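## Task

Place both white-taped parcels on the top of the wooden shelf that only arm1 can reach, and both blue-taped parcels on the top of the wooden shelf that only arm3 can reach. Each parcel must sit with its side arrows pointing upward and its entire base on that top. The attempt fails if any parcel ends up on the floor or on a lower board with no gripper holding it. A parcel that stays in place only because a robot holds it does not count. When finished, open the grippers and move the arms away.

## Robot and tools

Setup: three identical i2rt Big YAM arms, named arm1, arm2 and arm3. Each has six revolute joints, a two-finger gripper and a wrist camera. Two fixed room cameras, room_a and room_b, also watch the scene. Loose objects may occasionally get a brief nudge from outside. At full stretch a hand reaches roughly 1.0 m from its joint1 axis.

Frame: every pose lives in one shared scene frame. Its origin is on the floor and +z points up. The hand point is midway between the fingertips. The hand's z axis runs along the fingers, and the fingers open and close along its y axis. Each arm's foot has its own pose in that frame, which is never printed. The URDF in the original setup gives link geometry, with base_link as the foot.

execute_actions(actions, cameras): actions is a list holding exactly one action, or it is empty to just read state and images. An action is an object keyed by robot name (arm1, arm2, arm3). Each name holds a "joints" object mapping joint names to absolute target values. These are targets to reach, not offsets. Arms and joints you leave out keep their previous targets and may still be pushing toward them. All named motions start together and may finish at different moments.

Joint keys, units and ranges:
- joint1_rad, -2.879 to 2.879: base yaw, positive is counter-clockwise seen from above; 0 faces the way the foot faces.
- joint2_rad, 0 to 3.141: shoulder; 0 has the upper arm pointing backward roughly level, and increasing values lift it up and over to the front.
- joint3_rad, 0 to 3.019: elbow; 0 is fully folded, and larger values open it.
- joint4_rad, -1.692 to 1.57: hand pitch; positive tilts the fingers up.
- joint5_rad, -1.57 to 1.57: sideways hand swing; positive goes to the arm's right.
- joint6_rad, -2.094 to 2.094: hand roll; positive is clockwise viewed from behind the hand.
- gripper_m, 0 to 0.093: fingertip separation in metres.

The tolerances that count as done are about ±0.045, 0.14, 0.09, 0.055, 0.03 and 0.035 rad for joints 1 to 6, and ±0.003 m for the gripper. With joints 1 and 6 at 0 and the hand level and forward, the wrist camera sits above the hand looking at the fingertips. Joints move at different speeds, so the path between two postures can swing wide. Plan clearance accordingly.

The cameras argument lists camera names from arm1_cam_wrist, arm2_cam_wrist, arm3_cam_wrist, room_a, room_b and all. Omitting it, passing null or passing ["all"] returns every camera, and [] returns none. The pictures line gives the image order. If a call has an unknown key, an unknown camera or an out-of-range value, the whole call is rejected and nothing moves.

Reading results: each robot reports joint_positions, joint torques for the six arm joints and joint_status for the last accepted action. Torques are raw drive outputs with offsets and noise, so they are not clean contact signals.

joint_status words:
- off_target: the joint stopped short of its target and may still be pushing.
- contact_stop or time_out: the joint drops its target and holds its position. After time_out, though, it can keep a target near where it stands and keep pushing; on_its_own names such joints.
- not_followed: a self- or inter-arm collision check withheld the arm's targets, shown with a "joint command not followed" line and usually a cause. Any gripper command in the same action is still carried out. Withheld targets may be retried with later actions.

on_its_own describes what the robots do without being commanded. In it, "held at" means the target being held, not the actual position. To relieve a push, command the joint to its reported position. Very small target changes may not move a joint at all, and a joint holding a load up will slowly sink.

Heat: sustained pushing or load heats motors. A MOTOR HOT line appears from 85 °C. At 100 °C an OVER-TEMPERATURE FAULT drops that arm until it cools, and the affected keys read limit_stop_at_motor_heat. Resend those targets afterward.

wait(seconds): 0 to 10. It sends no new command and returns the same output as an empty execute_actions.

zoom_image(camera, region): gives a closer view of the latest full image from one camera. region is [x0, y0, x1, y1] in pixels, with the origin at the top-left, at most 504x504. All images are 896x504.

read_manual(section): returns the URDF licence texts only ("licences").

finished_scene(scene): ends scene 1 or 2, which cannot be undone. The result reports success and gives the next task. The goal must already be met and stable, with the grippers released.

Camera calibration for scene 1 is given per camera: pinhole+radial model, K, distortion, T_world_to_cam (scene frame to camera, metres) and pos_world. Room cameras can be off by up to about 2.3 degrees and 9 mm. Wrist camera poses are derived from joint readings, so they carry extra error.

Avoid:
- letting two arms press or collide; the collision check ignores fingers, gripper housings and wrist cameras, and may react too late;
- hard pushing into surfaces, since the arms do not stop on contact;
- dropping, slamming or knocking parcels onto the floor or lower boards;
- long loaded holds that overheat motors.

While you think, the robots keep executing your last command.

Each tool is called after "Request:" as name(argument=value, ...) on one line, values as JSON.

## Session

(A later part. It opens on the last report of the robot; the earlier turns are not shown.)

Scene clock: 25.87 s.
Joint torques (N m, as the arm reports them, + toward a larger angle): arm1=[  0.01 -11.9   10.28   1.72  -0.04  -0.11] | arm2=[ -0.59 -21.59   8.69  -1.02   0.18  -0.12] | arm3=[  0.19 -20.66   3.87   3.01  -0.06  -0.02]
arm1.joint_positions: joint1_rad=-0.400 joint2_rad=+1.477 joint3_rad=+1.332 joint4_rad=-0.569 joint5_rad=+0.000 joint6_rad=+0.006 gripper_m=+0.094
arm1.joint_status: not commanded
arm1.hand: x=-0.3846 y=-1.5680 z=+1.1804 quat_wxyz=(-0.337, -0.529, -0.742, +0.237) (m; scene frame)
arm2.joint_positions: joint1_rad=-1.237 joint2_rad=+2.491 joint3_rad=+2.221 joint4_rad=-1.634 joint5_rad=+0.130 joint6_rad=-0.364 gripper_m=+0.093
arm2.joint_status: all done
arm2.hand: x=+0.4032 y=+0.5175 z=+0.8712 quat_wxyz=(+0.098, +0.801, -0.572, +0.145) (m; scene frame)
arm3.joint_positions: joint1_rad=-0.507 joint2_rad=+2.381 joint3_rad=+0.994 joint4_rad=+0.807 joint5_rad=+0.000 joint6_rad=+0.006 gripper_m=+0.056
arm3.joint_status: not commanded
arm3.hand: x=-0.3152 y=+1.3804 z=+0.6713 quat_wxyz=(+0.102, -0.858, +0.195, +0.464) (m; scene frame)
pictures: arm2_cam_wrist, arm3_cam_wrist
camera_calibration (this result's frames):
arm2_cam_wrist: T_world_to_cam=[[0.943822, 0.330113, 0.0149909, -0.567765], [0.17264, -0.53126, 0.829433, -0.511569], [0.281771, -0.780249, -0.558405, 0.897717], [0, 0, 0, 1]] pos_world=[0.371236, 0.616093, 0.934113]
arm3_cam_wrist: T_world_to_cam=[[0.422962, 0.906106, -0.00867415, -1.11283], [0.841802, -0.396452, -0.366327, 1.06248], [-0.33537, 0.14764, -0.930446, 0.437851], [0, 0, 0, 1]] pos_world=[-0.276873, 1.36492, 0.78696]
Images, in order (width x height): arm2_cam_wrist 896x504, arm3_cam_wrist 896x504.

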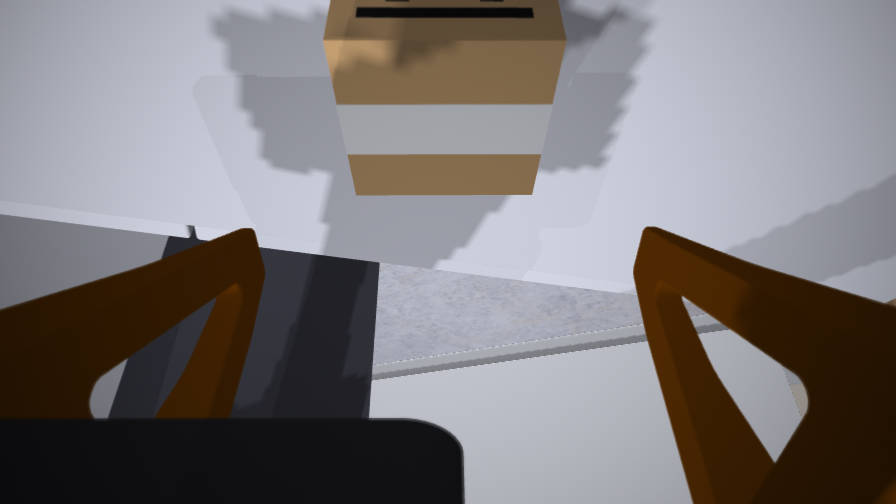

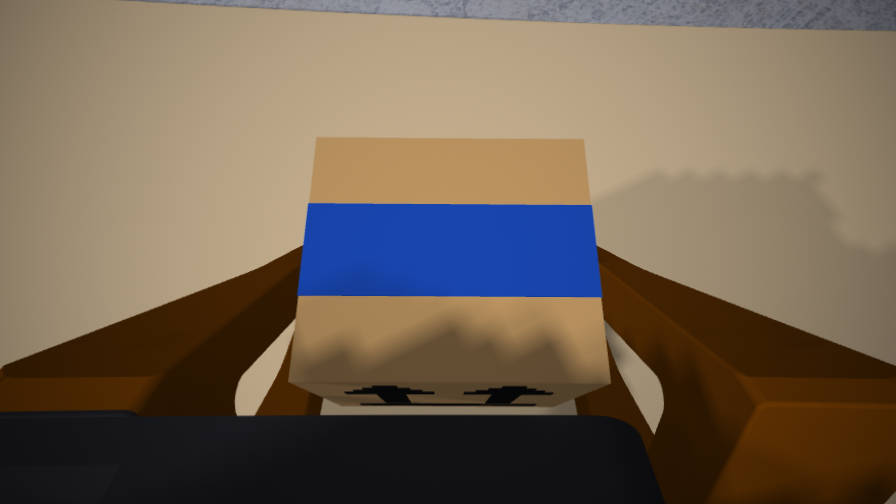

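Request:
execute_actions(actions=[{"arm2":{"joints":{"joint2_rad":2.59,"joint3_rad":2.255,"joint4_rad":-1.525}},"arm3":{"joints":{"joint2_rad":2.465,"joint4_rad":0.885}}}], cameras=["arm2_cam_wrist"])

Scene clock: 27.23 s.
Joint torques (N m, as the arm reports them, + toward a larger angle): arm1=[  0.05 -11.98  10.29   1.68  -0.05  -0.11] | arm2=[ -0.36 -21.29   8.81  -0.25   0.18  -0.14] | arm3=[  0.28 -17.39   3.24   3.07  -0.06  -0.03]
arm1.joint_positions: joint1_rad=-0.400 joint2_rad=+1.477 joint3_rad=+1.332 joint4_rad=-0.569 joint5_rad=+0.000 joint6_rad=+0.006 gripper_m=+0.094
arm1.joint_status: not commanded
arm1.hand: x=-0.3846 y=-1.5680 z=+1.1804 quat_wxyz=(-0.337, -0.529, -0.742, +0.237) (m; scene frame)
arm2.joint_positions: joint1_rad=-1.237 joint2_rad=+2.591 joint3_rad=+2.225 joint4_rad=-1.535 joint5_rad=+0.130 joint6_rad=-0.364 gripper_m=+0.093
arm2.joint_status: all done
arm2.hand: x=+0.4041 y=+0.5232 z=+0.8014 quat_wxyz=(+0.097, +0.802, -0.572, +0.144) (m; scene frame)
arm3.joint_positions: joint1_rad=-0.507 joint2_rad=+2.447 joint3_rad=+0.994 joint4_rad=+0.870 joint5_rad=+0.000 joint6_rad=+0.006 gripper_m=+0.056
arm3.joint_status: all done
arm3.hand: x=-0.3042 y=+1.3752 z=+0.6452 quat_wxyz=(+0.102, -0.859, +0.195, +0.463) (m; scene frame)
pictures: arm2_cam_wrist
camera_calibration (this result's frames):
arm2_cam_wrist: T_world_to_cam=[[0.94381, 0.330086, 0.0162934, -0.570452], [0.172505, -0.534095, 0.827638, -0.447753], [0.281894, -0.778322, -0.561026, 0.863959], [0, 0, 0, 1]] pos_world=[0.372094, 0.621594, 0.864576]
Images, in order (width x height): arm2_cam_wrist 896x504.

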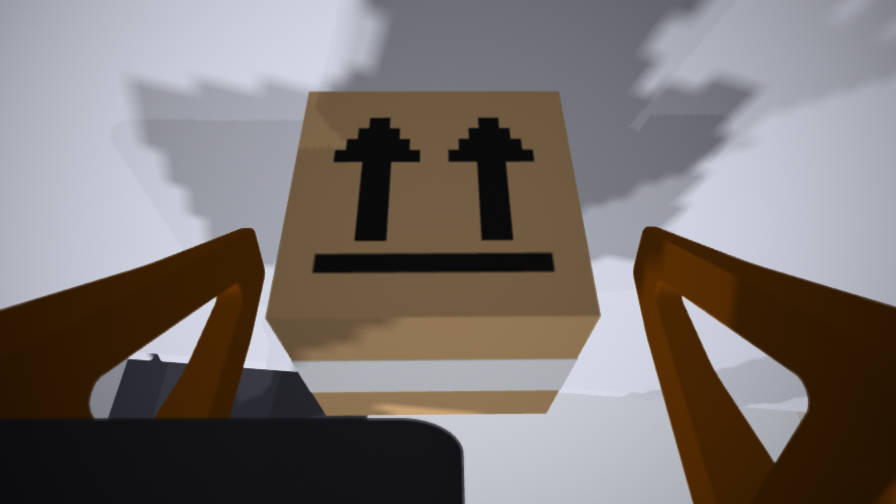

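Request:
execute_actions(actions=[{"arm2":{"joints":{"joint2_rad":2.591,"gripper_m":0.045}},"arm3":{"joints":{"joint2_rad":2.505,"joint4_rad":0.915}}}], cameras=[])

Scene clock: 28.17 s.
Joint torques (N m, as the arm reports them, + toward a larger angle): arm1=[  0.27 -11.99  10.33   1.72  -0.04  -0.11] | arm2=[ -0.34 -21.42   8.84  -0.27   0.18  -0.13] | arm3=[  0.07 -15.47   3.07   2.94  -0.05  -0.01]
arm1.joint_positions: joint1_rad=-0.400 joint2_rad=+1.477 joint3_rad=+1.332 joint4_rad=-0.569 joint5_rad=+0.000 joint6_rad=+0.006 gripper_m=+0.094
arm1.joint_status: not commanded
arm1.hand: x=-0.3846 y=-1.5680 z=+1.1804 quat_wxyz=(-0.337, -0.529, -0.742, +0.237) (m; scene frame)
arm2.joint_positions: joint1_rad=-1.237 joint2_rad=+2.591 joint3_rad=+2.225 joint4_rad=-1.534 joint5_rad=+0.130 joint6_rad=-0.365 gripper_m=+0.058
arm2.joint_status: gripper_m off_target (ended at +0.058, target +0.045); the others done
arm2.hand: x=+0.4041 y=+0.5233 z=+0.8013 quat_wxyz=(+0.097, +0.802, -0.572, +0.144) (m; scene frame)
arm3.joint_positions: joint1_rad=-0.507 joint2_rad=+2.471 joint3_rad=+0.994 joint4_rad=+0.904 joint5_rad=+0.000 joint6_rad=+0.004 gripper_m=+0.056
arm3.joint_status: all done
arm3.hand: x=-0.3013 y=+1.3738 z=+0.6383 quat_wxyz=(+0.103, -0.857, +0.194, +0.467) (m; scene frame)
pictures: none
No camera images: the call's "cameras" was empty. Leave "cameras" out to get every camera's image.

Request:
execute_actions(actions=[{"arm2":{"joints":{"joint2_rad":1.9,"joint4_rad":-0.8,"joint5_rad":0,"joint6_rad":0}},"arm3":{"joints":{"joint2_rad":2.471,"gripper_m":0.093}}}], cameras=["arm3_cam_wrist"])

Request:
execute_actions(actions=[{"arm1":{"joints":{"joint1_rad":0.9,"joint2_rad":1.7,"joint3_rad":0.95,"joint4_rad":0.715}},"arm2":{"joints":{"joint1_rad":1.133,"joint3_rad":0.89,"joint4_rad":0.97}},"arm3":{"joints":{"joint2_rad":1.7}}}], cameras=["arm2_cam_wrist","room_a"])

Scene clock: 31.40 s.
Joint torques (N m, as the arm reports them, + toward a larger angle): arm1=[  0.16 -12.08  10.32   1.71  -0.04  -0.12] | arm2=[ -0.39 -18.1    9.49   1.65   0.04   0.15] | arm3=[  0.23 -18.57   3.05   2.92  -0.07  -0.01]
arm1.joint_positions: joint1_rad=-0.400 joint2_rad=+1.477 joint3_rad=+1.332 joint4_rad=-0.569 joint5_rad=+0.000 joint6_rad=+0.006 gripper_m=+0.094
arm1.joint_status: not commanded
arm1.hand: x=-0.3846 y=-1.5680 z=+1.1804 quat_wxyz=(-0.337, -0.529, -0.742, +0.237) (m; scene frame)
arm2.joint_positions: joint1_rad=-1.237 joint2_rad=+1.912 joint3_rad=+2.241 joint4_rad=-0.804 joint5_rad=+0.002 joint6_rad=-0.011 gripper_m=+0.058
arm2.joint_status: all done
arm2.hand: x=+0.3848 y=+0.6550 z=+1.3749 quat_wxyz=(-0.386, +0.590, -0.613, -0.356) (m; scene frame)
arm3.joint_positions: joint1_rad=-0.507 joint2_rad=+2.471 joint3_rad=+0.994 joint4_rad=+0.904 joint5_rad=+0.000 joint6_rad=+0.004 gripper_m=+0.093
arm3.joint_status: all done
arm3.hand: x=-0.3013 y=+1.3738 z=+0.6383 quat_wxyz=(+0.103, -0.857, +0.194, +0.467) (m; scene frame)
pictures: arm3_cam_wrist
camera_calibration (this result's frames):
arm3_cam_wrist: T_world_to_cam=[[0.421973, 0.906581, -0.0070412, -1.11504], [0.840041, -0.3939, -0.373059, 1.03636], [-0.340982, 0.151506, -0.927781, 0.404074], [0, 0, 0, 1]] pos_world=[-0.262284, 1.35787, 0.753664]
Images, in order (width x height): arm3_cam_wrist 896x504.

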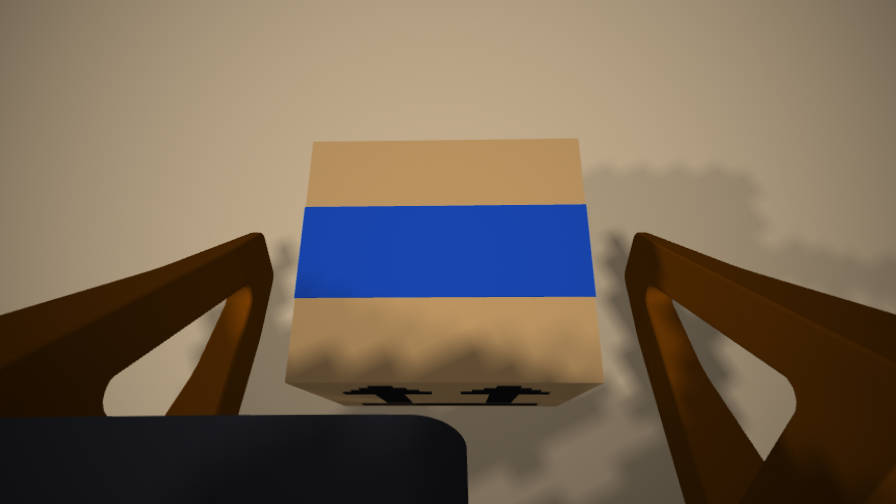

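Scene clock: 33.80 s.
Joint torques (N m, as the arm reports them, + toward a larger angle): arm1=[  0.21 -16.01   8.43   2.54  -0.06  -0.11] | arm2=[ -0.47 -14.31   5.15   2.42   0.2    0.13] | arm3=[  0.2  -14.38   9.26   2.53  -0.06  -0.01]
arm1.joint_positions: joint1_rad=+0.900 joint2_rad=+1.716 joint3_rad=+0.936 joint4_rad=+0.701 joint5_rad=+0.000 joint6_rad=+0.006 gripper_m=+0.094
arm1.joint_status: all done
arm1.hand: x=+0.0696 y=-0.9398 z=+1.0931 quat_wxyz=(-0.677, +0.021, -0.735, -0.028) (m; scene frame)
arm2.joint_positions: joint1_rad=+1.139 joint2_rad=+1.912 joint3_rad=+0.893 joint4_rad=+0.948 joint5_rad=-0.002 joint6_rad=-0.009 gripper_m=+0.057
arm2.joint_status: all done
arm2.hand: x=-0.1358 y=-0.5834 z=+1.0071 quat_wxyz=(+0.247, +0.683, +0.274, -0.631) (m; scene frame)
arm3.joint_positions: joint1_rad=-0.507 joint2_rad=+1.685 joint3_rad=+0.994 joint4_rad=+0.915 joint5_rad=+0.000 joint6_rad=+0.004 gripper_m=+0.093
arm3.joint_status: all done
arm3.hand: x=-0.3592 y=+1.4012 z=+1.1496 quat_wxyz=(+0.169, -0.609, +0.138, +0.763) (m; scene frame)
pictures: arm2_cam_wrist, room_a
camera_calibration (this result's frames):
arm2_cam_wrist: T_world_to_cam=[[-0.679598, 0.733507, 0.010718, 0.321556], [0.471858, 0.448272, -0.759212, 1.09594], [-0.561692, -0.510901, -0.650755, 0.402103], [0, 0, 0, 1]] pos_world=[-0.0727407, -0.521708, 1.09028]
Images, in order (width x height): arm2_cam_wrist 896x504, room_a 896x504.

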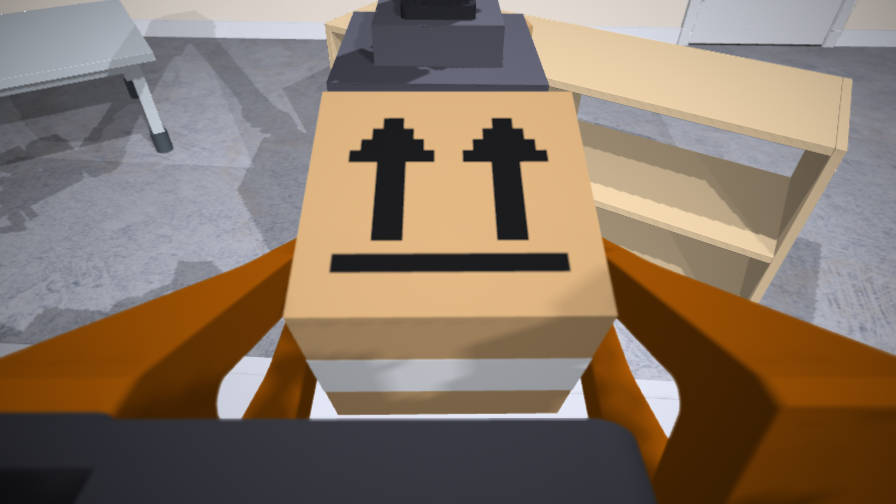

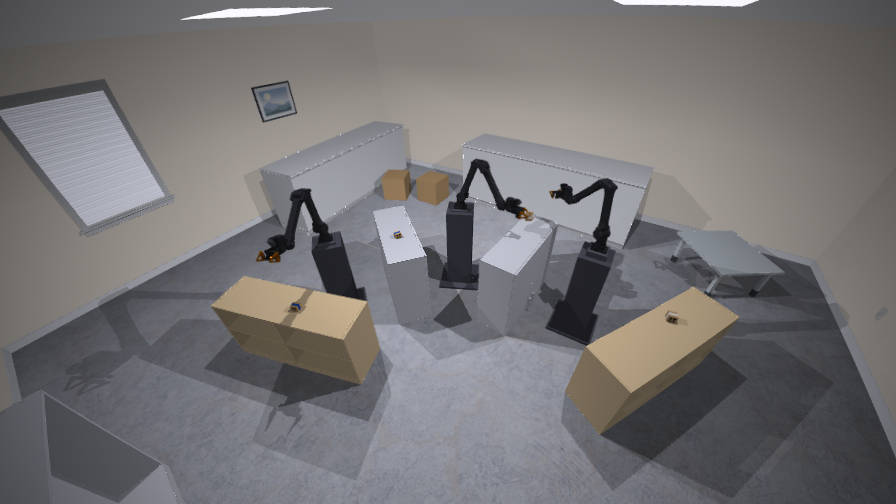

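Request:
execute_actions(actions=[{"arm2":{"joints":{"joint2_rad":2.26,"joint3_rad":0.91,"joint4_rad":1.04}},"arm3":{"joints":{"joint1_rad":0.5,"joint3_rad":1.75,"joint4_rad":-0.2,"joint6_rad":-0.30}}}], cameras=[])

Scene clock: 35.93 s.
Joint torques (N m, as the arm reports them, + toward a larger angle): arm1=[  0.16 -16.     8.43   2.55  -0.06  -0.11] | arm2=[ -0.54 -15.45   3.78   1.55   0.17   0.07] | arm3=[ -0.35 -17.99  14.82   2.34  -0.02  -0.01]
arm1.joint_positions: joint1_rad=+0.900 joint2_rad=+1.716 joint3_rad=+0.936 joint4_rad=+0.701 joint5_rad=+0.000 joint6_rad=+0.006 gripper_m=+0.094
arm1.joint_status: not commanded
arm1.hand: x=+0.0696 y=-0.9398 z=+1.0931 quat_wxyz=(-0.677, +0.021, -0.735, -0.028) (m; scene frame)
arm2.joint_positions: joint1_rad=+1.138 joint2_rad=+2.275 joint3_rad=+0.897 joint4_rad=+1.041 joint5_rad=-0.001 joint6_rad=-0.005 gripper_m=+0.057
arm2.joint_status: all done
arm2.hand: x=-0.1094 y=-0.5580 z=+0.8042 quat_wxyz=(+0.210, +0.761, +0.303, -0.534) (m; scene frame)
arm3.joint_positions: joint1_rad=+0.501 joint2_rad=+1.690 joint3_rad=+1.699 joint4_rad=-0.191 joint5_rad=-0.002 joint6_rad=-0.293 gripper_m=+0.093
arm3.joint_status: all done
arm3.hand: x=-0.3965 y=+0.7098 z=+1.2972 quat_wxyz=(-0.088, -0.699, -0.320, +0.634) (m; scene frame)
pictures: none
No camera images: the call's "cameras" was empty. Leave "cameras" out to get every camera's image.

Request:
execute_actions(actions=[{"arm2":{"joints":{"joint2_rad":2.275,"gripper_m":0.093}},"arm3":{"joints":{"joint1_rad":0.8,"joint4_rad":-0.5}}}], cameras=["arm2_cam_wrist"])

Scene clock: 37.50 s.
Joint torques (N m, as the arm reports them, + toward a larger angle): arm1=[  0.19 -16.18   8.46   2.53  -0.06  -0.12] | arm2=[ -0.58 -14.31   3.75   1.53   0.17   0.07] | arm3=[  0.23 -17.8   14.82   2.23  -0.06   0.01]
arm1.joint_positions: joint1_rad=+0.900 joint2_rad=+1.716 joint3_rad=+0.936 joint4_rad=+0.701 joint5_rad=+0.000 joint6_rad=+0.006 gripper_m=+0.094
arm1.joint_status: not commanded
arm1.hand: x=+0.0696 y=-0.9398 z=+1.0931 quat_wxyz=(-0.677, +0.021, -0.735, -0.028) (m; scene frame)
arm2.joint_positions: joint1_rad=+1.138 joint2_rad=+2.275 joint3_rad=+0.897 joint4_rad=+1.041 joint5_rad=-0.001 joint6_rad=-0.005 gripper_m=+0.093
arm2.joint_status: all done
arm2.hand: x=-0.1094 y=-0.5580 z=+0.8042 quat_wxyz=(+0.210, +0.761, +0.303, -0.534) (m; scene frame)
arm3.joint_positions: joint1_rad=+0.793 joint2_rad=+1.690 joint3_rad=+1.699 joint4_rad=-0.491 joint5_rad=-0.001 joint6_rad=-0.295 gripper_m=+0.093
arm3.joint_status: all done
arm3.hand: x=-0.2366 y=+0.5608 z=+1.2280 quat_wxyz=(-0.145, -0.717, -0.466, +0.497) (m; scene frame)
pictures: arm2_cam_wrist
camera_calibration (this result's frames):
arm2_cam_wrist: T_world_to_cam=[[-0.679612, 0.733533, 0.00753037, 0.325568], [0.604422, 0.565751, -0.560892, 0.838617], [-0.415693, -0.376638, -0.827855, 0.531141], [0, 0, 0, 1]] pos_world=[-0.0648274, -0.513215, 0.907629]
Images, in order (width x height): arm2_cam_wrist 896x504.

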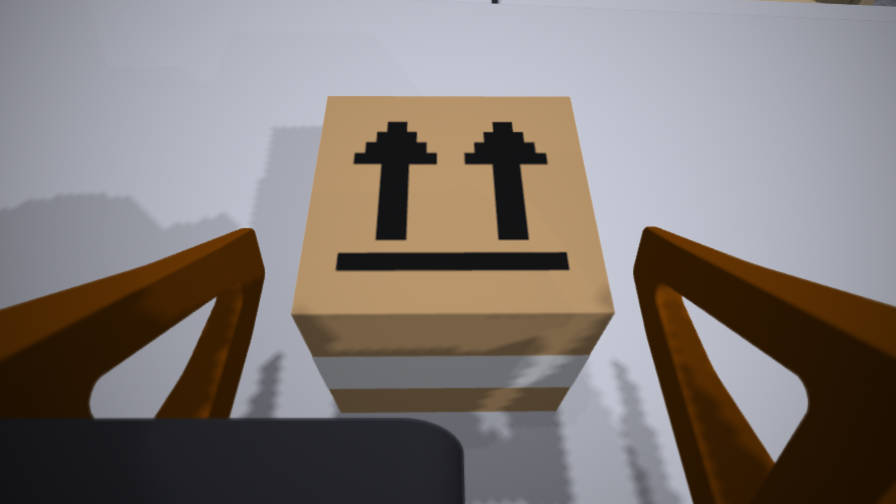

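Request:
execute_actions(actions=[{"arm1":{"joints":{"joint1_rad":1.2}},"arm2":{"joints":{"joint2_rad":1.2}},"arm3":{"joints":{"joint1_rad":1.429,"joint4_rad":-1.245,"joint3_rad":1.76}}}], cameras=[])

Request:
execute_actions(actions=[{"arm1":{"joints":{"joint1_rad":1.575,"joint2_rad":2.03}},"arm2":{"joints":{"joint1_rad":0.0,"joint4_rad":0.3}},"arm3":{"joints":{"joint2_rad":2.06}}}], cameras=["arm1_cam_wrist","arm3_cam_wrist"])

Scene clock: 39.47 s.
Joint torques (N m, as the arm reports them, + toward a larger angle): arm1=[ -0.87 -16.07   8.5    2.54  -0.06  -0.11] | arm2=[-0.58 -5.99  9.03  0.86  0.17  0.06] | arm3=[  0.12 -16.7   14.31   1.33  -0.06   0.  ]
arm1.joint_positions: joint1_rad=+1.213 joint2_rad=+1.716 joint3_rad=+0.936 joint4_rad=+0.701 joint5_rad=+0.000 joint6_rad=+0.006 gripper_m=+0.094
arm1.joint_status: all done
arm1.hand: x=+0.0239 y=-0.7392 z=+1.0947 quat_wxyz=(-0.665, +0.135, -0.722, -0.133) (m; scene frame)
arm2.joint_positions: joint1_rad=+1.138 joint2_rad=+1.191 joint3_rad=+0.897 joint4_rad=+1.040 joint5_rad=-0.001 joint6_rad=-0.005 gripper_m=+0.093
arm2.joint_status: all done
arm2.hand: x=-0.0177 y=-0.4722 z=+1.4507 quat_wxyz=(+0.334, +0.377, +0.150, -0.851) (m; scene frame)
arm3.joint_positions: joint1_rad=+1.425 joint2_rad=+1.690 joint3_rad=+1.705 joint4_rad=-1.236 joint5_rad=-0.001 joint6_rad=-0.296 gripper_m=+0.093
arm3.joint_status: all done
arm3.hand: x=+0.1955 y=+0.5177 z=+1.1136 quat_wxyz=(-0.099, -0.617, -0.767, +0.143) (m; scene frame)
pictures: none
No camera images: the call's "cameras" was empty. Leave "cameras" out to get every camera's image.

Scene clock: 41.07 s.
Joint torques (N m, as the arm reports them, + toward a larger angle): arm1=[ -0.83 -17.38   6.1    2.08  -0.04  -0.11] | arm2=[-0.01 -7.36  9.55  1.21  0.08  0.07] | arm3=[ -0.04 -22.75  10.75   0.78  -0.06  -0.01]
arm1.joint_positions: joint1_rad=+1.587 joint2_rad=+2.039 joint3_rad=+0.939 joint4_rad=+0.712 joint5_rad=-0.001 joint6_rad=+0.006 gripper_m=+0.094
arm1.joint_status: all done
arm1.hand: x=-0.1134 y=-0.5351 z=+0.8933 quat_wxyz=(-0.517, +0.302, -0.773, -0.210) (m; scene frame)
arm2.joint_positions: joint1_rad=-0.004 joint2_rad=+1.199 joint3_rad=+0.897 joint4_rad=+0.310 joint5_rad=+0.001 joint6_rad=-0.005 gripper_m=+0.093
arm2.joint_status: all done
arm2.hand: x=-0.1734 y=+0.0771 z=+1.2860 quat_wxyz=(-0.143, +0.694, -0.132, -0.693) (m; scene frame)
arm3.joint_positions: joint1_rad=+1.425 joint2_rad=+2.074 joint3_rad=+1.738 joint4_rad=-1.240 joint5_rad=-0.001 joint6_rad=-0.296 gripper_m=+0.093
arm3.joint_status: all done
arm3.hand: x=+0.1939 y=+0.4948 z=+0.8980 quat_wxyz=(+0.000, -0.627, -0.779, -0.003) (m; scene frame)
pictures: arm1_cam_wrist, arm3_cam_wrist
camera_calibration (this result's frames):
arm1_cam_wrist: T_world_to_cam=[[0.680951, -0.731956, -0.0233787, -0.294599], [-0.6288, -0.568023, -0.530999, 0.102303], [0.375388, 0.376285, -0.84705, 1.12218], [0, 0, 0, 1]] pos_world=[-0.156318, -0.579783, 0.997979]
arm3_cam_wrist: T_world_to_cam=[[-0.976489, -0.215256, -0.0116072, 0.30506], [-0.181986, 0.794307, 0.579618, -0.874197], [-0.115546, 0.568103, -0.814806, 0.595753], [0, 0, 0, 1]] pos_world=[0.207634, 0.421598, 0.995664]
Images, in order (width x height): arm1_cam_wrist 896x504, arm3_cam_wrist 896x504.

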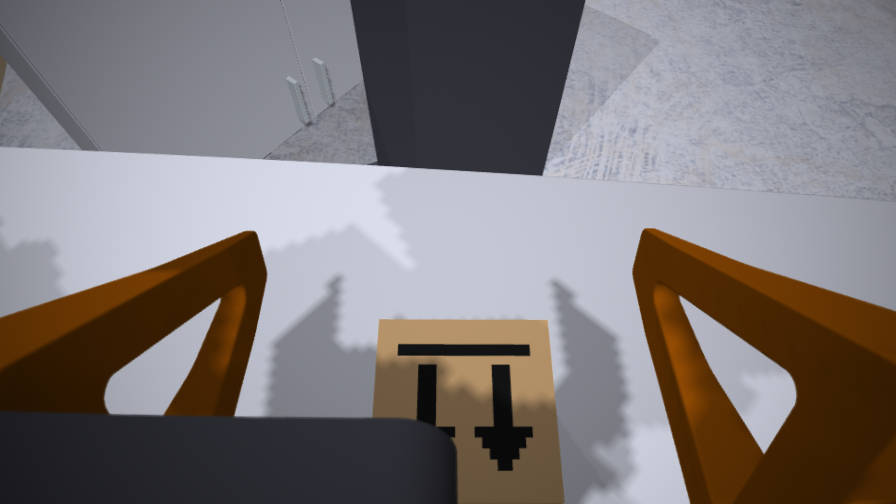

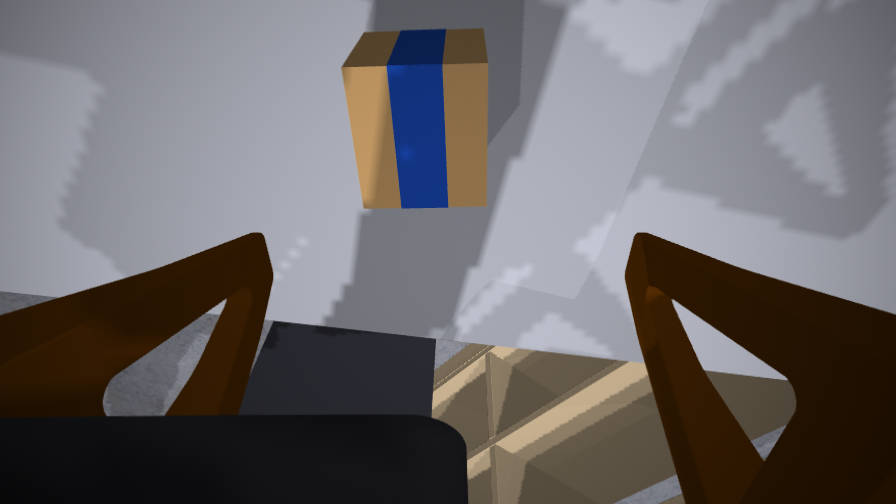

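Request:
execute_actions(actions=[{"arm1":{"joints":{"joint1_rad":1.562,"joint2_rad":2.185,"joint3_rad":0.975,"joint4_rad":0.70}},"arm3":{"joints":{"joint1_rad":1.45,"joint2_rad":2.17,"joint3_rad":1.64,"joint4_rad":-1.01}}}], cameras=["arm1_cam_wrist","arm3_cam_wrist"])

Scene clock: 42.93 s.
Joint torques (N m, as the arm reports them, + toward a larger angle): arm1=[ -0.85 -16.51   5.17   1.8   -0.04  -0.11] | arm2=[-0.03 -7.34  9.56  1.19  0.08  0.07] | arm3=[  0.24 -22.     8.98   1.33  -0.05  -0.01]
arm1.joint_positions: joint1_rad=+1.575 joint2_rad=+2.177 joint3_rad=+0.961 joint4_rad=+0.702 joint5_rad=-0.001 joint6_rad=+0.006 gripper_m=+0.094
arm1.joint_status: all done
arm1.hand: x=-0.1182 y=-0.5497 z=+0.8134 quat_wxyz=(-0.469, +0.309, -0.806, -0.188) (m; scene frame)
arm2.joint_positions: joint1_rad=-0.004 joint2_rad=+1.199 joint3_rad=+0.897 joint4_rad=+0.310 joint5_rad=+0.001 joint6_rad=-0.005 gripper_m=+0.093
arm2.joint_status: not commanded
arm2.hand: x=-0.1734 y=+0.0771 z=+1.2860 quat_wxyz=(-0.143, +0.694, -0.132, -0.693) (m; scene frame)
arm3.joint_positions: joint1_rad=+1.447 joint2_rad=+2.160 joint3_rad=+1.633 joint4_rad=-1.019 joint5_rad=-0.001 joint6_rad=-0.296 gripper_m=+0.093
arm3.joint_status: all done
arm3.hand: x=+0.2072 y=+0.4921 z=+0.8101 quat_wxyz=(-0.008, -0.619, -0.786, +0.010) (m; scene frame)
pictures: arm1_cam_wrist, arm3_cam_wrist
camera_calibration (this result's frames):
arm1_cam_wrist: T_world_to_cam=[[0.670502, -0.741564, -0.0225897, -0.310953], [-0.67903, -0.601124, -0.421388, -0.0647148], [0.298907, 0.297881, -0.906599, 1.05814], [0, 0, 0, 1]] pos_world=[-0.151735, -0.584693, 0.925015]
arm3_cam_wrist: T_world_to_cam=[[-0.971688, -0.236251, -0.00276691, 0.318592], [-0.197876, 0.80734, 0.555921, -0.802638], [-0.129103, 0.540729, -0.831231, 0.556812], [0, 0, 0, 1]] pos_world=[0.222636, 0.422184, 0.909924]
Images, in order (width x height): arm1_cam_wrist 896x504, arm3_cam_wrist 896x504.

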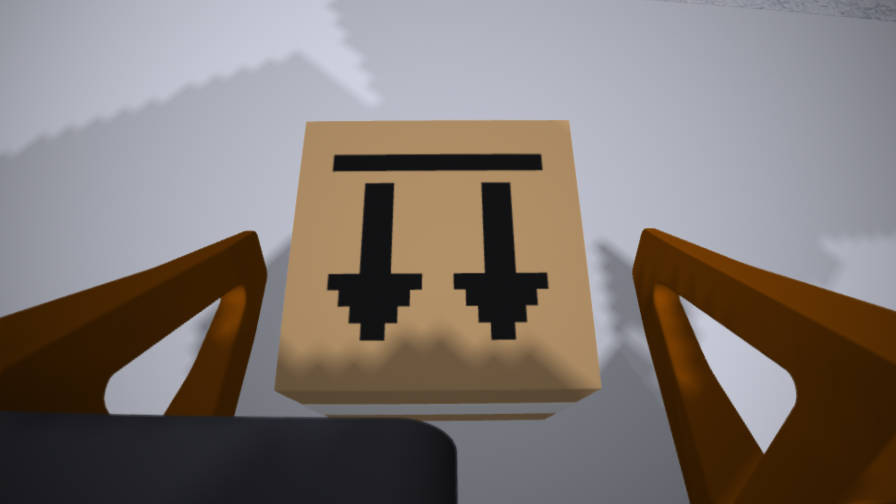

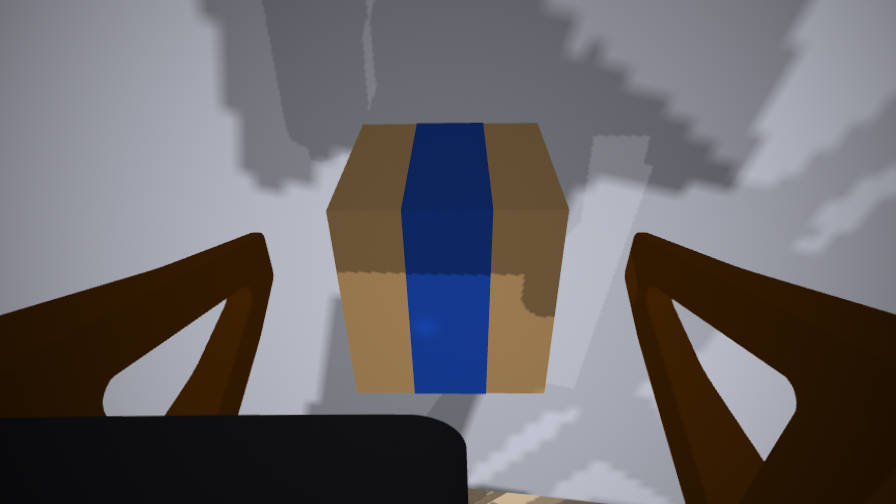

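Request:
execute_actions(actions=[{"arm1":{"joints":{"joint1_rad":1.575,"joint2_rad":2.177,"gripper_m":0.047}},"arm3":{"joints":{"joint2_rad":2.22}}}], cameras=[])

Scene clock: 43.83 s.
Joint torques (N m, as the arm reports them, + toward a larger angle): arm1=[  0.39 -17.07   5.22   1.85  -0.06  -0.1 ] | arm2=[-0.08 -7.29  9.58  1.18  0.08  0.07] | arm3=[  0.02 -19.59   8.75   1.29  -0.05  -0.01]
arm1.joint_positions: joint1_rad=+1.575 joint2_rad=+2.177 joint3_rad=+0.961 joint4_rad=+0.702 joint5_rad=-0.001 joint6_rad=+0.005 gripper_m=+0.057
arm1.joint_status: gripper_m off_target (ended at +0.057, target +0.047); the others done
arm1.hand: x=-0.1182 y=-0.5497 z=+0.8134 quat_wxyz=(-0.469, +0.309, -0.806, -0.188) (m; scene frame)
arm2.joint_positions: joint1_rad=-0.004 joint2_rad=+1.199 joint3_rad=+0.897 joint4_rad=+0.310 joint5_rad=+0.001 joint6_rad=-0.005 gripper_m=+0.093
arm2.joint_status: not commanded
arm2.hand: x=-0.1734 y=+0.0771 z=+1.2860 quat_wxyz=(-0.143, +0.694, -0.132, -0.693) (m; scene frame)
arm3.joint_positions: joint1_rad=+1.447 joint2_rad=+2.187 joint3_rad=+1.633 joint4_rad=-1.018 joint5_rad=-0.001 joint6_rad=-0.296 gripper_m=+0.093
arm3.joint_status: all done
arm3.hand: x=+0.2075 y=+0.4966 z=+0.7936 quat_wxyz=(-0.001, -0.619, -0.786, -0.001) (m; scene frame)
pictures: none
No camera images: the call's "cameras" was empty. Leave "cameras" out to get every camera's image.

Request:
execute_actions(actions=[{"arm1":{"joints":{"joint1_rad":-2.165,"joint2_rad":1.9,"joint3_rad":2.18,"joint4_rad":-1.54}},"arm3":{"joints":{"joint2_rad":2.187,"gripper_m":0.04}}}], cameras=["arm1_cam_wrist"])

Scene clock: 47.57 s.
Joint torques (N m, as the arm reports them, + toward a larger angle): arm1=[  0.74 -20.83  12.56   0.74  -0.05  -0.1 ] | arm2=[-0.1  -7.26  9.54  1.21  0.08  0.07] | arm3=[ -0.06 -22.58   8.72   1.3   -0.06  -0.01]
arm1.joint_positions: joint1_rad=-2.175 joint2_rad=+1.914 joint3_rad=+2.131 joint4_rad=-1.533 joint5_rad=+0.000 joint6_rad=+0.005 gripper_m=+0.057
arm1.joint_status: all done
arm1.hand: x=-1.2315 y=-1.0718 z=+1.1975 quat_wxyz=(-0.005, -0.990, -0.065, +0.128) (m; scene frame)
arm2.joint_positions: joint1_rad=-0.004 joint2_rad=+1.199 joint3_rad=+0.897 joint4_rad=+0.310 joint5_rad=+0.001 joint6_rad=-0.005 gripper_m=+0.093
arm2.joint_status: not commanded
arm2.hand: x=-0.1734 y=+0.0771 z=+1.2860 quat_wxyz=(-0.143, +0.694, -0.132, -0.693) (m; scene frame)
arm3.joint_positions: joint1_rad=+1.447 joint2_rad=+2.187 joint3_rad=+1.633 joint4_rad=-1.018 joint5_rad=-0.001 joint6_rad=-0.296 gripper_m=+0.050
arm3.joint_status: gripper_m off_target (ended at +0.050, target +0.040); the others done
arm3.hand: x=+0.2074 y=+0.4966 z=+0.7936 quat_wxyz=(+0.000, -0.619, -0.786, -0.001) (m; scene frame)
pictures: arm1_cam_wrist
camera_calibration (this result's frames):
arm1_cam_wrist: T_world_to_cam=[[-0.118223, 0.992983, 0.00289747, 0.914213], [0.926788, 0.109294, 0.35933, 0.831431], [0.356492, 0.0451666, -0.933206, 1.72659], [0, 0, 0, 1]] pos_world=[-1.278, -1.07665, 1.30986]
Images, in order (width x height): arm1_cam_wrist 896x504.

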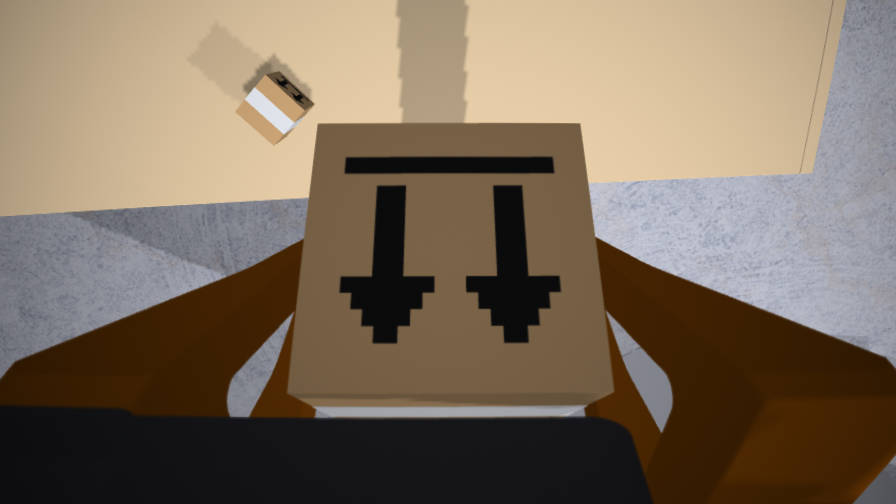

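Request:
execute_actions(actions=[{"arm1":{"joints":{"joint2_rad":2.69,"joint3_rad":2.175}},"arm3":{"joints":{"joint1_rad":-0.25,"joint2_rad":1.95,"joint4_rad":-1.2,"joint6_rad":0.0}}}], cameras=["arm1_cam_wrist","arm3_cam_wrist"])

Scene clock: 49.90 s.
Joint torques (N m, as the arm reports them, + toward a larger angle): arm1=[  0.67 -25.33   8.83  -0.53  -0.05  -0.1 ] | arm2=[-0.05 -7.3   9.6   1.21  0.08  0.07] | arm3=[  0.15 -19.     9.56   0.86  -0.16   0.09]
arm1.joint_positions: joint1_rad=-2.175 joint2_rad=+2.706 joint3_rad=+2.141 joint4_rad=-1.534 joint5_rad=+0.000 joint6_rad=+0.005 gripper_m=+0.057
arm1.joint_status: all done
arm1.hand: x=-1.1777 y=-1.0608 z=+0.7008 quat_wxyz=(+0.022, -0.964, -0.061, -0.259) (m; scene frame)
arm2.joint_positions: joint1_rad=-0.004 joint2_rad=+1.199 joint3_rad=+0.897 joint4_rad=+0.310 joint5_rad=+0.001 joint6_rad=-0.005 gripper_m=+0.093
arm2.joint_status: not commanded
arm2.hand: x=-0.1734 y=+0.0771 z=+1.2860 quat_wxyz=(-0.143, +0.694, -0.132, -0.693) (m; scene frame)
arm3.joint_positions: joint1_rad=-0.255 joint2_rad=+1.934 joint3_rad=+1.638 joint4_rad=-1.192 joint5_rad=+0.002 joint6_rad=-0.006 gripper_m=+0.050
arm3.joint_status: all done
arm3.hand: x=-0.3507 y=+1.2310 z=+0.9434 quat_wxyz=(+0.005, -0.995, +0.092, +0.041) (m; scene frame)
pictures: arm1_cam_wrist, arm3_cam_wrist
camera_calibration (this result's frames):
arm1_cam_wrist: T_world_to_cam=[[-0.119764, 0.992679, 0.0156707, 0.900004], [0.406685, 0.034654, 0.912911, -0.120828], [0.905684, 0.115707, -0.407857, 1.59682], [0, 0, 0, 1]] pos_world=[-1.28929, -1.07399, 0.747478]
arm3_cam_wrist: T_world_to_cam=[[0.181051, 0.983457, -0.00580878, -1.14288], [0.847876, -0.153093, 0.507612, 0.0109277], [0.498325, -0.0968286, -0.861566, 1.22952], [0, 0, 0, 1]] pos_world=[-0.415046, 1.2447, 1.04713]
Images, in order (width x height): arm1_cam_wrist 896x504, arm3_cam_wrist 896x504.

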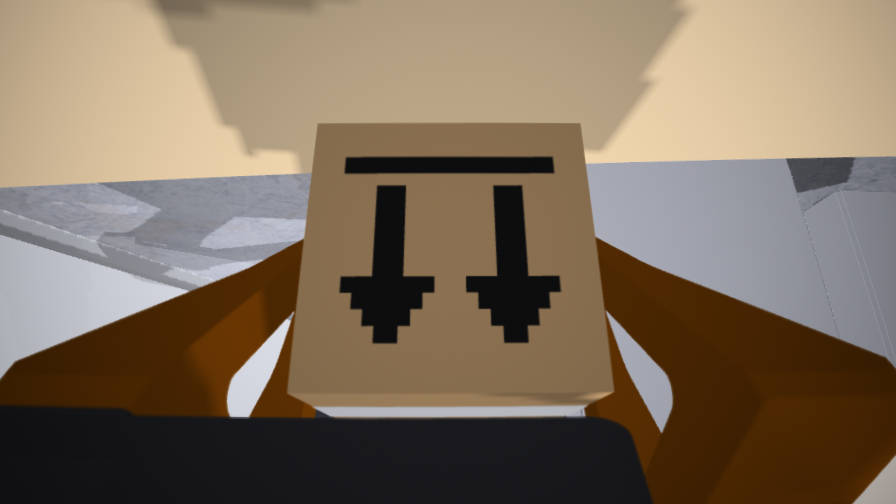

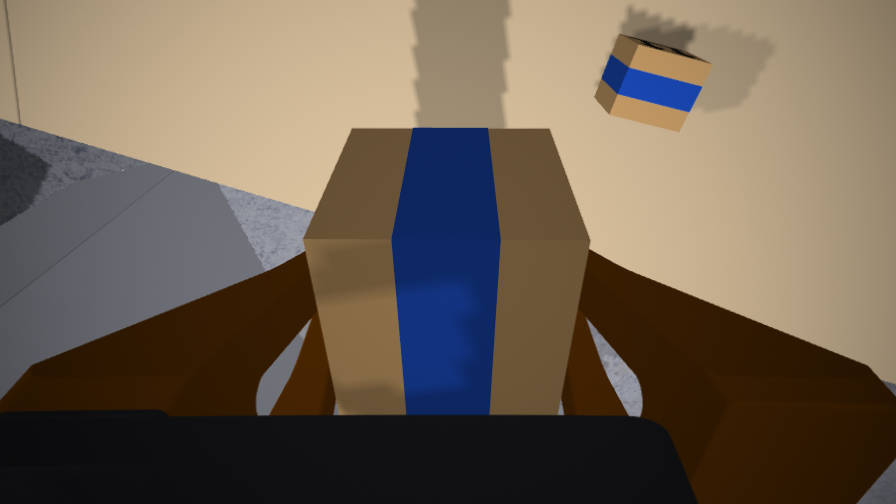

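Request:
execute_actions(actions=[{"arm1":{"joints":{"joint2_rad":2.79,"joint3_rad":2.235,"joint4_rad":-1.49}},"arm3":{"joints":{"joint2_rad":2.355,"joint3_rad":1.555,"joint4_rad":-0.74}}}], cameras=[])

Scene clock: 51.40 s.
Joint torques (N m, as the arm reports them, + toward a larger angle): arm1=[  0.75 -22.24   8.37  -0.1   -0.06  -0.1 ] | arm2=[-0.04 -7.29  9.55  1.2   0.08  0.06] | arm3=[  0.14 -23.65   8.31   1.32  -0.16   0.08]
arm1.joint_positions: joint1_rad=-2.175 joint2_rad=+2.760 joint3_rad=+2.208 joint4_rad=-1.494 joint5_rad=+0.000 joint6_rad=+0.005 gripper_m=+0.057
arm1.joint_status: all done
arm1.hand: x=-1.1965 y=-1.0632 z=+0.6784 quat_wxyz=(+0.020, -0.970, -0.062, -0.233) (m; scene frame)
arm2.joint_positions: joint1_rad=-0.004 joint2_rad=+1.199 joint3_rad=+0.897 joint4_rad=+0.310 joint5_rad=+0.001 joint6_rad=-0.005 gripper_m=+0.093
arm2.joint_status: not commanded
arm2.hand: x=-0.1734 y=+0.0771 z=+1.2860 quat_wxyz=(-0.143, +0.694, -0.132, -0.693) (m; scene frame)
arm3.joint_positions: joint1_rad=-0.255 joint2_rad=+2.372 joint3_rad=+1.531 joint4_rad=-0.748 joint5_rad=+0.002 joint6_rad=-0.006 gripper_m=+0.050
arm3.joint_status: all done
arm3.hand: x=-0.3364 y=+1.2281 z=+0.6543 quat_wxyz=(+0.000, -0.996, +0.092, -0.010) (m; scene frame)
pictures: none
No camera images: the call's "cameras" was empty. Leave "cameras" out to get every camera's image.

Request:
execute_actions(actions=[{"arm1":{"joints":{"joint2_rad":2.83}},"arm3":{"joints":{"joint2_rad":2.43,"joint4_rad":-0.705}}}], cameras=[])

Scene clock: 52.40 s.
Joint torques (N m, as the arm reports them, + toward a larger angle): arm1=[  0.78 -22.12   8.12  -0.16  -0.06  -0.11] | arm2=[-0.06 -7.37  9.55  1.21  0.08  0.07] | arm3=[  0.12 -19.25   8.06   1.2   -0.16   0.09]
arm1.joint_positions: joint1_rad=-2.175 joint2_rad=+2.801 joint3_rad=+2.208 joint4_rad=-1.494 joint5_rad=+0.000 joint6_rad=+0.005 gripper_m=+0.057
arm1.joint_status: all done
arm1.hand: x=-1.1822 y=-1.0610 z=+0.6544 quat_wxyz=(+0.021, -0.965, -0.062, -0.253) (m; scene frame)
arm2.joint_positions: joint1_rad=-0.004 joint2_rad=+1.199 joint3_rad=+0.897 joint4_rad=+0.310 joint5_rad=+0.001 joint6_rad=-0.005 gripper_m=+0.093
arm2.joint_status: not commanded
arm2.hand: x=-0.1734 y=+0.0771 z=+1.2860 quat_wxyz=(-0.143, +0.694, -0.132, -0.693) (m; scene frame)
arm3.joint_positions: joint1_rad=-0.255 joint2_rad=+2.395 joint3_rad=+1.532 joint4_rad=-0.711 joint5_rad=+0.001 joint6_rad=-0.006 gripper_m=+0.050
arm3.joint_status: all done
arm3.hand: x=-0.3386 y=+1.2284 z=+0.6412 quat_wxyz=(+0.000, -0.996, +0.092, -0.002) (m; scene frame)
pictures: none
No camera images: the call's "cameras" was empty. Leave "cameras" out to get every camera's image.

Request:
execute_actions(actions=[{"arm1":{"joints":{"joint2_rad":2.855,"joint4_rad":-1.46}},"arm3":{"joints":{"joint2_rad":2.395,"gripper_m":0.093}}}], cameras=["arm1_cam_wrist"])

Scene clock: 53.10 s.
Joint torques (N m, as the arm reports them, + toward a larger angle): arm1=[  0.77 -20.23   8.15   0.41  -0.06  -0.08] | arm2=[-0.01 -7.29  9.56  1.18  0.08  0.07] | arm3=[  0.06 -22.66   7.96   1.22  -0.14   0.09]
arm1.joint_positions: joint1_rad=-2.175 joint2_rad=+2.803 joint3_rad=+2.208 joint4_rad=-1.480 joint5_rad=+0.000 joint6_rad=+0.003 gripper_m=+0.057
arm1.joint_status: all done
arm1.hand: x=-1.1846 y=-1.0614 z=+0.6519 quat_wxyz=(+0.021, -0.967, -0.063, -0.247) (m; scene frame)
arm2.joint_positions: joint1_rad=-0.004 joint2_rad=+1.199 joint3_rad=+0.897 joint4_rad=+0.310 joint5_rad=+0.001 joint6_rad=-0.005 gripper_m=+0.093
arm2.joint_status: not commanded
arm2.hand: x=-0.1734 y=+0.0771 z=+1.2860 quat_wxyz=(-0.143, +0.694, -0.132, -0.693) (m; scene frame)
arm3.joint_positions: joint1_rad=-0.255 joint2_rad=+2.395 joint3_rad=+1.532 joint4_rad=-0.711 joint5_rad=+0.001 joint6_rad=-0.006 gripper_m=+0.093
arm3.joint_status: all done
arm3.hand: x=-0.3386 y=+1.2284 z=+0.6412 quat_wxyz=(+0.000, -0.996, +0.092, -0.002) (m; scene frame)
pictures: arm1_cam_wrist
camera_calibration (this result's frames):
arm1_cam_wrist: T_world_to_cam=[[-0.121892, 0.992444, 0.0140207, 0.898817], [0.42872, 0.0399047, 0.902556, -0.0348821], [0.895177, 0.116026, -0.430344, 1.58572], [0, 0, 0, 1]] pos_world=[-1.29499, -1.07462, 0.701288]
Images, in order (width x height): arm1_cam_wrist 896x504.

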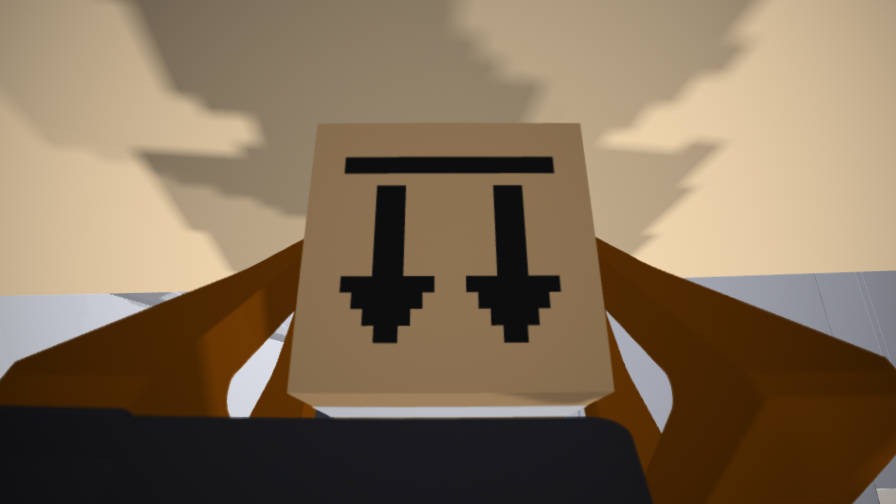

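Contact. Release and retreat.

Request:
execute_actions(actions=[{"arm1":{"joints":{"joint2_rad":2.803,"joint4_rad":-1.48,"gripper_m":0.093}}}], cameras=[])

Request:
execute_actions(actions=[{"arm1":{"joints":{"joint2_rad":2.3}},"arm3":{"joints":{"joint2_rad":1.95,"joint4_rad":-1.0}}}], cameras=["arm1_cam_wrist","arm3_cam_wrist","room_a"])

Scene clock: 53.83 s.
Joint torques (N m, as the arm reports them, + toward a larger angle): arm1=[  0.58 -24.58   8.1   -0.29  -0.06  -0.07] | arm2=[-0.06 -7.41  9.57  1.2   0.08  0.07] | arm3=[  0.11 -22.26   8.07   1.22  -0.14   0.09]
arm1.joint_positions: joint1_rad=-2.175 joint2_rad=+2.803 joint3_rad=+2.209 joint4_rad=-1.480 joint5_rad=+0.000 joint6_rad=+0.003 gripper_m=+0.093
arm1.joint_status: all done
arm1.hand: x=-1.1848 y=-1.0614 z=+0.6519 quat_wxyz=(+0.021, -0.967, -0.063, -0.247) (m; scene frame)
arm2.joint_positions: joint1_rad=-0.004 joint2_rad=+1.199 joint3_rad=+0.897 joint4_rad=+0.310 joint5_rad=+0.001 joint6_rad=-0.005 gripper_m=+0.093
arm2.joint_status: not commanded
arm2.hand: x=-0.1734 y=+0.0771 z=+1.2860 quat_wxyz=(-0.143, +0.694, -0.132, -0.693) (m; scene frame)
arm3.joint_positions: joint1_rad=-0.255 joint2_rad=+2.395 joint3_rad=+1.532 joint4_rad=-0.711 joint5_rad=+0.001 joint6_rad=-0.006 gripper_m=+0.093
arm3.joint_status: not commanded
arm3.hand: x=-0.3386 y=+1.2284 z=+0.6412 quat_wxyz=(+0.000, -0.996, +0.092, -0.002) (m; scene frame)
pictures: none
No camera images: the call's "cameras" was empty. Leave "cameras" out to get every camera's image.

Scene clock: 55.70 s.
Joint torques (N m, as the arm reports them, + toward a larger angle): arm1=[  0.76 -22.45   8.96   0.63  -0.05  -0.07] | arm2=[-0.05 -7.35  9.56  1.19  0.08  0.07] | arm3=[  0.13 -17.59   9.7    1.09  -0.14   0.08]
arm1.joint_positions: joint1_rad=-2.175 joint2_rad=+2.277 joint3_rad=+2.230 joint4_rad=-1.480 joint5_rad=+0.000 joint6_rad=+0.003 gripper_m=+0.093
arm1.joint_status: all done
arm1.hand: x=-1.2950 y=-1.0789 z=+0.9998 quat_wxyz=(+0.002, -0.998, -0.066, +0.023) (m; scene frame)
arm2.joint_positions: joint1_rad=-0.004 joint2_rad=+1.199 joint3_rad=+0.897 joint4_rad=+0.310 joint5_rad=+0.001 joint6_rad=-0.005 gripper_m=+0.093
arm2.joint_status: not commanded
arm2.hand: x=-0.1734 y=+0.0771 z=+1.2860 quat_wxyz=(-0.143, +0.694, -0.132, -0.693) (m; scene frame)
arm3.joint_positions: joint1_rad=-0.255 joint2_rad=+1.921 joint3_rad=+1.549 joint4_rad=-0.992 joint5_rad=+0.001 joint6_rad=-0.006 gripper_m=+0.093
arm3.joint_status: all done
arm3.hand: x=-0.3667 y=+1.2339 z=+0.9227 quat_wxyz=(+0.010, -0.991, +0.091, +0.102) (m; scene frame)
pictures: arm1_cam_wrist, arm3_cam_wrist, room_a
camera_calibration (this result's frames):
arm1_cam_wrist: T_world_to_cam=[[-0.120294, 0.992717, 0.00652255, 0.907771], [0.831636, 0.0971824, 0.546752, 0.638442], [0.542136, 0.0711954, -0.837269, 1.73757], [0, 0, 0, 1]] pos_world=[-1.36375, -1.08691, 1.09983]
arm3_cam_wrist: T_world_to_cam=[[0.18031, 0.983594, -0.00558852, -1.14363], [0.902803, -0.163239, 0.397869, 0.169348], [0.390429, -0.0767852, -0.917425, 1.20714], [0, 0, 0, 1]] pos_world=[-0.417985, 1.2452, 1.03369]
Images, in order (width x height): arm1_cam_wrist 896x504, arm3_cam_wrist 896x504, room_a 896x504.

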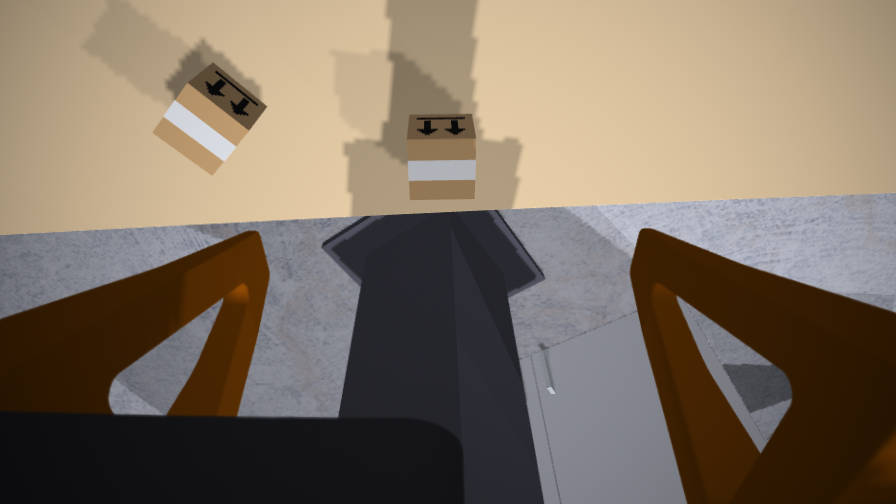

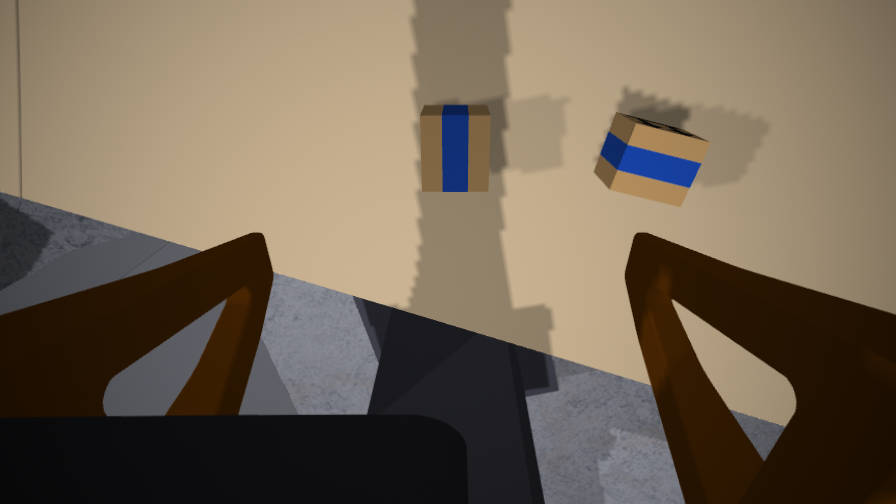

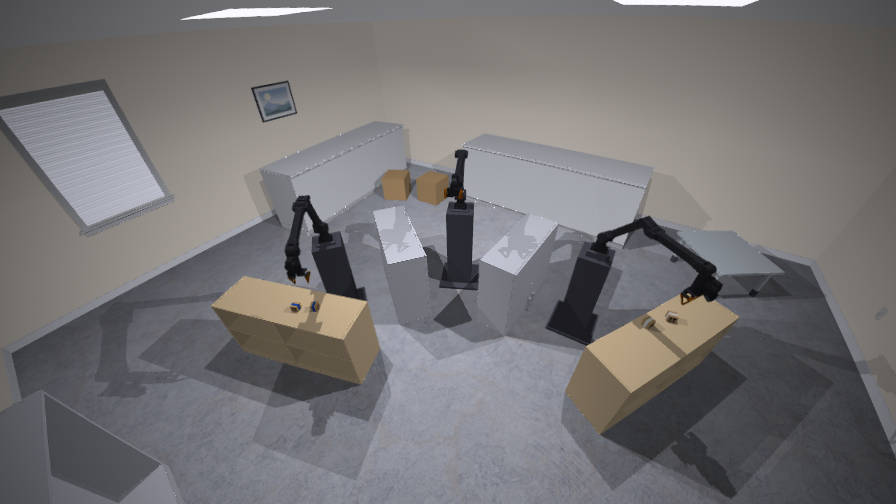

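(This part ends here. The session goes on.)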